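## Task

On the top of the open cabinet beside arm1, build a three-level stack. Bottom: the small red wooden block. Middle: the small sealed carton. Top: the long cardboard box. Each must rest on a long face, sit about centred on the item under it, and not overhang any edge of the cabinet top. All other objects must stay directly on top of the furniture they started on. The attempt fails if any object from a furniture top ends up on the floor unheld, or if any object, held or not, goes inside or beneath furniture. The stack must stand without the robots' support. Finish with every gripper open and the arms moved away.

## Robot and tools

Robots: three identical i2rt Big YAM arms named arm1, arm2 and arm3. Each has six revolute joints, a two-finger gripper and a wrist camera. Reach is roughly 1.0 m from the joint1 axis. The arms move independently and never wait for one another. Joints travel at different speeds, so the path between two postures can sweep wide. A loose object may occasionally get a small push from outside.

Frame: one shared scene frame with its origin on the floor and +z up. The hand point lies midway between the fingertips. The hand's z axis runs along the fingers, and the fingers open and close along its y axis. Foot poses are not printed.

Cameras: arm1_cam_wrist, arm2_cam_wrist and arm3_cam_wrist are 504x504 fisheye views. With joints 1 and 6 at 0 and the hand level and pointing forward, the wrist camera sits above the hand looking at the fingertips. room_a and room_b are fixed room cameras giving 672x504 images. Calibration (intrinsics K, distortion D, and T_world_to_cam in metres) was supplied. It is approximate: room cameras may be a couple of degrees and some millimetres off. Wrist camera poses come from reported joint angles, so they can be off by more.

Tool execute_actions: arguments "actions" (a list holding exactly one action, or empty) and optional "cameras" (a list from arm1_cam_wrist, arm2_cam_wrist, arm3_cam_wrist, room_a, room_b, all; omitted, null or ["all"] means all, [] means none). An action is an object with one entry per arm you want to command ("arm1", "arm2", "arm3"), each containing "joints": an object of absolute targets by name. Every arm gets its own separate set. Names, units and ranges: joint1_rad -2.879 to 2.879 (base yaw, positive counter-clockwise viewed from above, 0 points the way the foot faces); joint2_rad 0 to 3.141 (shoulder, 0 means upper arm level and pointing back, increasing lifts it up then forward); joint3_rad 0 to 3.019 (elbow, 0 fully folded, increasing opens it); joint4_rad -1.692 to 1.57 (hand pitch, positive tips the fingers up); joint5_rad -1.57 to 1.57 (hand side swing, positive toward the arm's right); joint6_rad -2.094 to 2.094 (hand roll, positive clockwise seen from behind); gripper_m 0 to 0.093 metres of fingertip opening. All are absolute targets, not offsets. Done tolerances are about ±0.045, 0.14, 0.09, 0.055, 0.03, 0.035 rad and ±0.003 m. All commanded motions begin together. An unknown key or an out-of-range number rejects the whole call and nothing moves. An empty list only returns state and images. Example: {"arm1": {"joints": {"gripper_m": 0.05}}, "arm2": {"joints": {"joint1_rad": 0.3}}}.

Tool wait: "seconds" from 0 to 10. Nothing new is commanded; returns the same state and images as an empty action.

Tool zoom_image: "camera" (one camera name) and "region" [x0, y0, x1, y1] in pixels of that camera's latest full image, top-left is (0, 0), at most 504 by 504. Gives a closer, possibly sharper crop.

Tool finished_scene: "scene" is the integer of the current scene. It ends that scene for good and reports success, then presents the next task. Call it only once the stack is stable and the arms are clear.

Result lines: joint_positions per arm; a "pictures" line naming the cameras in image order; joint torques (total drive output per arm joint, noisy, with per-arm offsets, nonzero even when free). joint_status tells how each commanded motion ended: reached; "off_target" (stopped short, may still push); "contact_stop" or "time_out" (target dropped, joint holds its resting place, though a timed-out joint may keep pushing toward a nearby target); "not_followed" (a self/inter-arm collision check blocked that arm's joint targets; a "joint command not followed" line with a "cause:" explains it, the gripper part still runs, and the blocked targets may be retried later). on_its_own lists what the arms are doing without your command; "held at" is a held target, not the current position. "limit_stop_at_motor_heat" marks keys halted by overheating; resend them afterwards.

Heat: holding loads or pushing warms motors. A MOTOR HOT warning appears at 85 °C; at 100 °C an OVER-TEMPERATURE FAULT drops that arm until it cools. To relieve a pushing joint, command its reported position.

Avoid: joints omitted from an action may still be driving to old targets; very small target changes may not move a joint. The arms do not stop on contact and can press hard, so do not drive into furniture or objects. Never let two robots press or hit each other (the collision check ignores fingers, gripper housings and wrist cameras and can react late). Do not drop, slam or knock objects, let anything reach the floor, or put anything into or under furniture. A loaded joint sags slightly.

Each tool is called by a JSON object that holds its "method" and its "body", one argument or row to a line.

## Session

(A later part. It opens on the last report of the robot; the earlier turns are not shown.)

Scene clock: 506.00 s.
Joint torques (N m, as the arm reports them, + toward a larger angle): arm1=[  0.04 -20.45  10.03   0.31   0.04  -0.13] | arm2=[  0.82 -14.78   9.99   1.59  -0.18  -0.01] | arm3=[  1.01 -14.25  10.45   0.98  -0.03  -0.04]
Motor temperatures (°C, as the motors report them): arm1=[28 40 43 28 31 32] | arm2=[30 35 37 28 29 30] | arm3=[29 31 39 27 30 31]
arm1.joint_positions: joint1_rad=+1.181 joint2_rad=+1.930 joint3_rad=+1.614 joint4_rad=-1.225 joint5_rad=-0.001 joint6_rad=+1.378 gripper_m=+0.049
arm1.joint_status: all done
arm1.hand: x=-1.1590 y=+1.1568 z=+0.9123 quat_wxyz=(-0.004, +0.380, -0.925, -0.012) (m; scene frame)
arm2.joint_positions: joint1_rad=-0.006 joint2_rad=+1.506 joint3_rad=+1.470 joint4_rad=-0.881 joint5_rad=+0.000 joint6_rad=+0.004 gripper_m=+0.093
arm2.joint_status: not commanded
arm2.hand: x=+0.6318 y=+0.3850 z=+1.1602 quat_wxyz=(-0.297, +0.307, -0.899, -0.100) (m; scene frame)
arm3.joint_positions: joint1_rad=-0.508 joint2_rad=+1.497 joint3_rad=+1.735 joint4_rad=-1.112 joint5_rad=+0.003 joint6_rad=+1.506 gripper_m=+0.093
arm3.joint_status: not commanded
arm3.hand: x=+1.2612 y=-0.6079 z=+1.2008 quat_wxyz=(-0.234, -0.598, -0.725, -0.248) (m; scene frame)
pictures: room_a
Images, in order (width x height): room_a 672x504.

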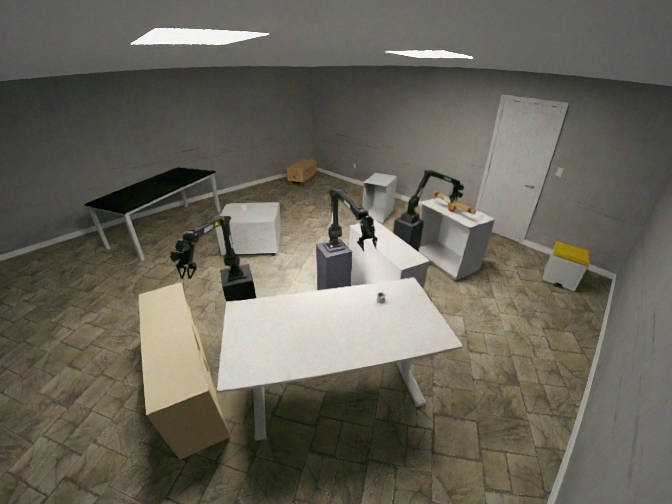

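{"method": "execute_actions", "body": {
  "actions": [
    {"arm1":{"joints":{"gripper_m":0.093,"joint2_rad":1.922}}}
  ],
  "cameras": ["arm1_cam_wrist"]
}}

{"method": "execute_actions", "body": {
  "actions": [
    {"arm1":{"joints":{"joint2_rad":1.72}}}
  ]
}}

Scene clock: 509.17 s.
Joint torques (N m, as the arm reports them, + toward a larger angle): arm1=[  0.04 -22.95  10.19   0.28   0.03  -0.13] | arm2=[  1.01 -15.18   9.9    1.43  -0.14  -0.01] | arm3=[  0.59 -14.07  10.43   0.92  -0.09  -0.02]
Motor temperatures (°C, as the motors report them): arm1=[28 40 43 28 31 32] | arm2=[30 35 37 28 29 30] | arm3=[29 31 39 27 30 31]
arm1.joint_positions: joint1_rad=+1.181 joint2_rad=+1.930 joint3_rad=+1.614 joint4_rad=-1.225 joint5_rad=-0.001 joint6_rad=+1.378 gripper_m=+0.093
arm1.joint_status: all done
arm1.hand: x=-1.1590 y=+1.1568 z=+0.9123 quat_wxyz=(-0.004, +0.380, -0.925, -0.012) (m; scene frame)
arm2.joint_positions: joint1_rad=-0.006 joint2_rad=+1.506 joint3_rad=+1.470 joint4_rad=-0.881 joint5_rad=+0.000 joint6_rad=+0.004 gripper_m=+0.093
arm2.joint_status: not commanded
arm2.hand: x=+0.6318 y=+0.3850 z=+1.1602 quat_wxyz=(-0.297, +0.307, -0.899, -0.100) (m; scene frame)
arm3.joint_positions: joint1_rad=-0.508 joint2_rad=+1.497 joint3_rad=+1.735 joint4_rad=-1.112 joint5_rad=+0.003 joint6_rad=+1.506 gripper_m=+0.093
arm3.joint_status: not commanded
arm3.hand: x=+1.2612 y=-0.6079 z=+1.2008 quat_wxyz=(-0.234, -0.598, -0.725, -0.248) (m; scene frame)
pictures: arm1_cam_wrist
camera_calibration (this result's frames):
arm1_cam_wrist: T_world_to_cam=[[0.717046, -0.696969, -0.00886432, 1.64211], [-0.570246, -0.593891, 0.56755, -0.485057], [-0.400829, -0.401905, -0.823291, 0.874312], [0, 0, 0, 1]] pos_world=[-1.10362, 1.20782, 1.00966]
Images, in order (width x height): arm1_cam_wrist 504x504.

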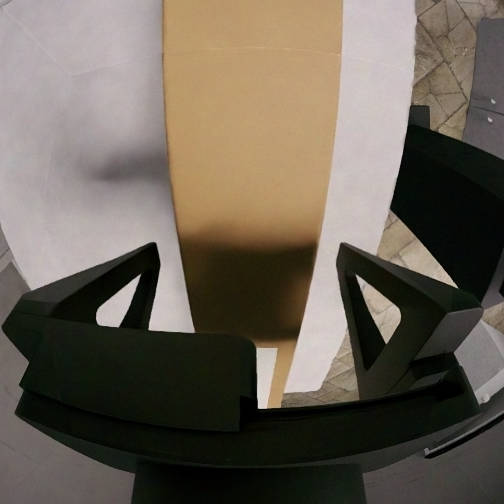

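Scene clock: 510.47 s.
Joint torques (N m, as the arm reports them, + toward a larger angle): arm1=[  0.08 -19.78  11.21   0.68   0.03  -0.16] | arm2=[  0.86 -14.39   9.84   1.56  -0.18  -0.01] | arm3=[  0.65 -14.04  10.49   0.99  -0.08   0.01]
Motor temperatures (°C, as the motors report them): arm1=[28 40 43 28 31 32] | arm2=[30 35 37 28 29 30] | arm3=[29 31 39 27 30 31]
arm1.joint_positions: joint1_rad=+1.181 joint2_rad=+1.722 joint3_rad=+1.612 joint4_rad=-1.225 joint5_rad=-0.001 joint6_rad=+1.378 gripper_m=+0.093
arm1.joint_status: all done
arm1.hand: x=-1.1577 y=+1.1518 z=+1.0293 quat_wxyz=(+0.016, +0.378, -0.919, -0.113) (m; scene frame)
arm2.joint_positions: joint1_rad=-0.006 joint2_rad=+1.506 joint3_rad=+1.470 joint4_rad=-0.881 joint5_rad=+0.000 joint6_rad=+0.004 gripper_m=+0.093
arm2.joint_status: not commanded
arm2.hand: x=+0.6318 y=+0.3850 z=+1.1602 quat_wxyz=(-0.297, +0.307, -0.899, -0.100) (m; scene frame)
arm3.joint_positions: joint1_rad=-0.508 joint2_rad=+1.497 joint3_rad=+1.735 joint4_rad=-1.112 joint5_rad=+0.003 joint6_rad=+1.506 gripper_m=+0.093
arm3.joint_status: not commanded
arm3.hand: x=+1.2612 y=-0.6079 z=+1.2008 quat_wxyz=(-0.234, -0.598, -0.725, -0.248) (m; scene frame)
pictures: arm1_cam_wrist, arm2_cam_wrist, arm3_cam_wrist, room_a, room_b
camera_calibration (this result's frames):
arm1_cam_wrist: T_world_to_cam=[[0.706636, -0.676168, -0.208479, 1.80815], [-0.506286, -0.688999, 0.518608, -0.319724], [-0.494308, -0.260917, -0.829206, 0.704662], [0, 0, 0, 1]] pos_world=[-1.09126, 1.18618, 1.12708]
arm2_cam_wrist: T_world_to_cam=[[0.618717, -0.785609, 0.00266968, -0.0891754], [-0.785368, -0.618605, -0.0229293, 0.769774], [0.019665, 0.0120901, -0.999734, 1.2679], [0, 0, 0, 1]] pos_world=[0.634797, 0.3908, 1.28545]
arm3_cam_wrist: T_world_to_cam=[[-0.750787, -0.169665, -0.638383, 1.61099], [-0.519503, 0.748566, 0.412027, 0.616762], [0.407965, 0.640986, -0.650155, 0.782058], [0, 0, 0, 1]] pos_world=[1.21086, -0.689646, 1.28276]
Images, in order (width x height): arm1_cam_wrist 504x504, arm2_cam_wrist 504x504, arm3_cam_wrist 504x504, room_a 672x504, room_b 672x504.

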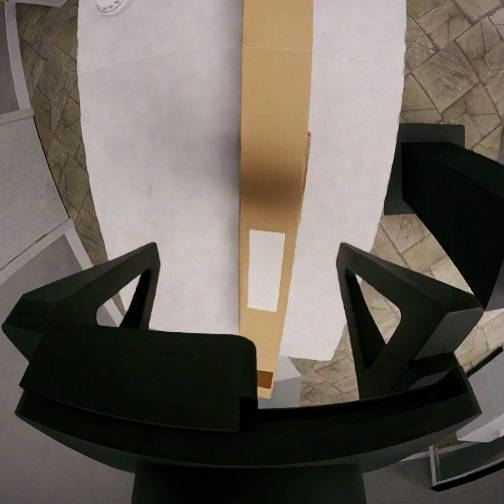

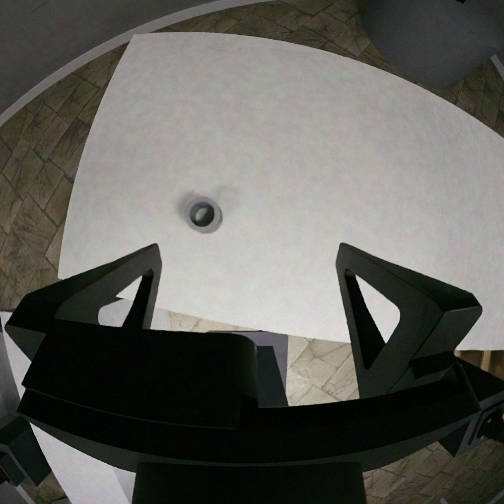

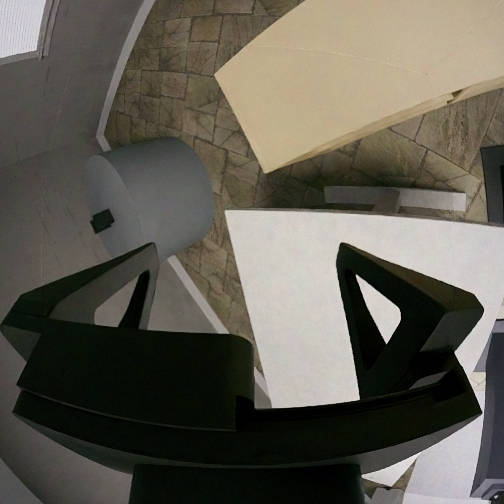

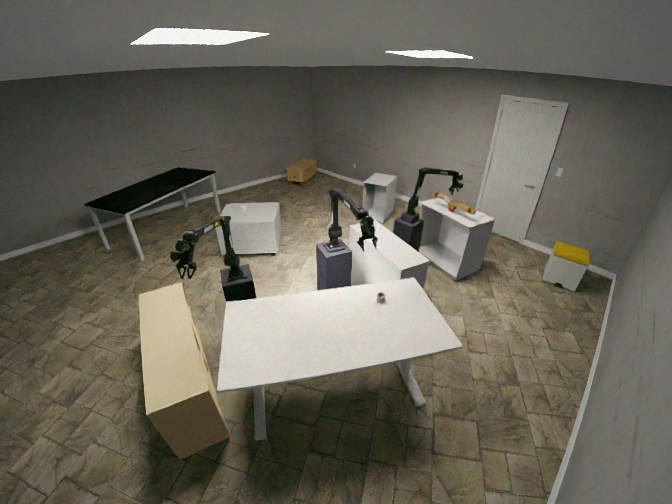

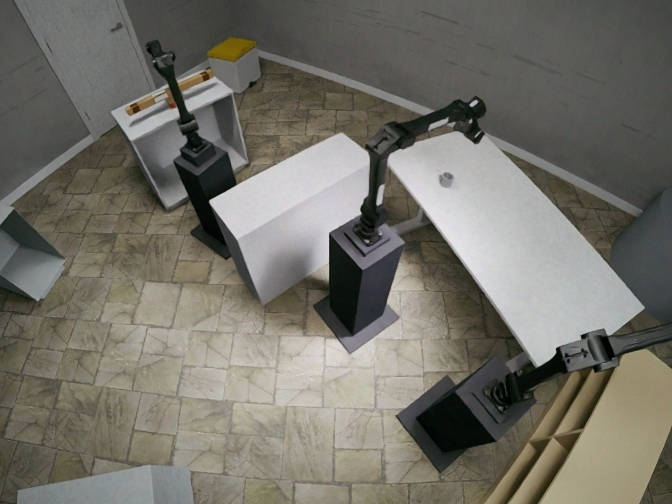

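{"method": "zoom_image", "body": {
  "camera": "room_a",
  "region": [410, 160, 506, 242]
}}

{"method": "zoom_image", "body": {
  "camera": "room_b",
  "region": [100, 40, 250, 150]
}}

Region (410, 160, 506, 242) of room_a's 672x504 image, scaled by 5.250, with more detail than that image has; it fills the top 430 rows of this view, and the rest is white.

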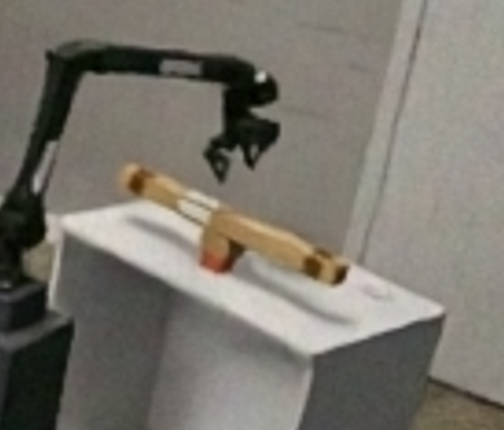

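Region (100, 40, 250, 150) of room_b's 672x504 image, scaled by 3.360, with more detail than that image has; it fills the top 370 rows of this view, and the rest is white.

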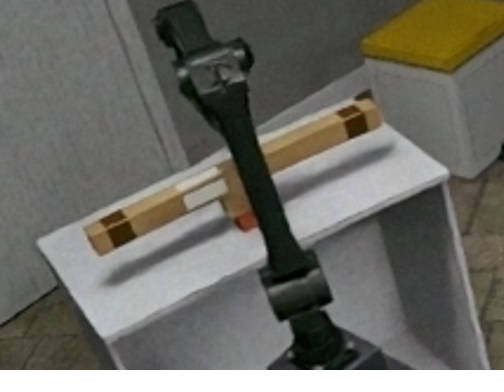

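The stack is stable and level, and the hand is clear about 9 cm above it.

{"method": "finished_scene", "body": {
  "scene": 2
}}

The scene is finished: the task was done.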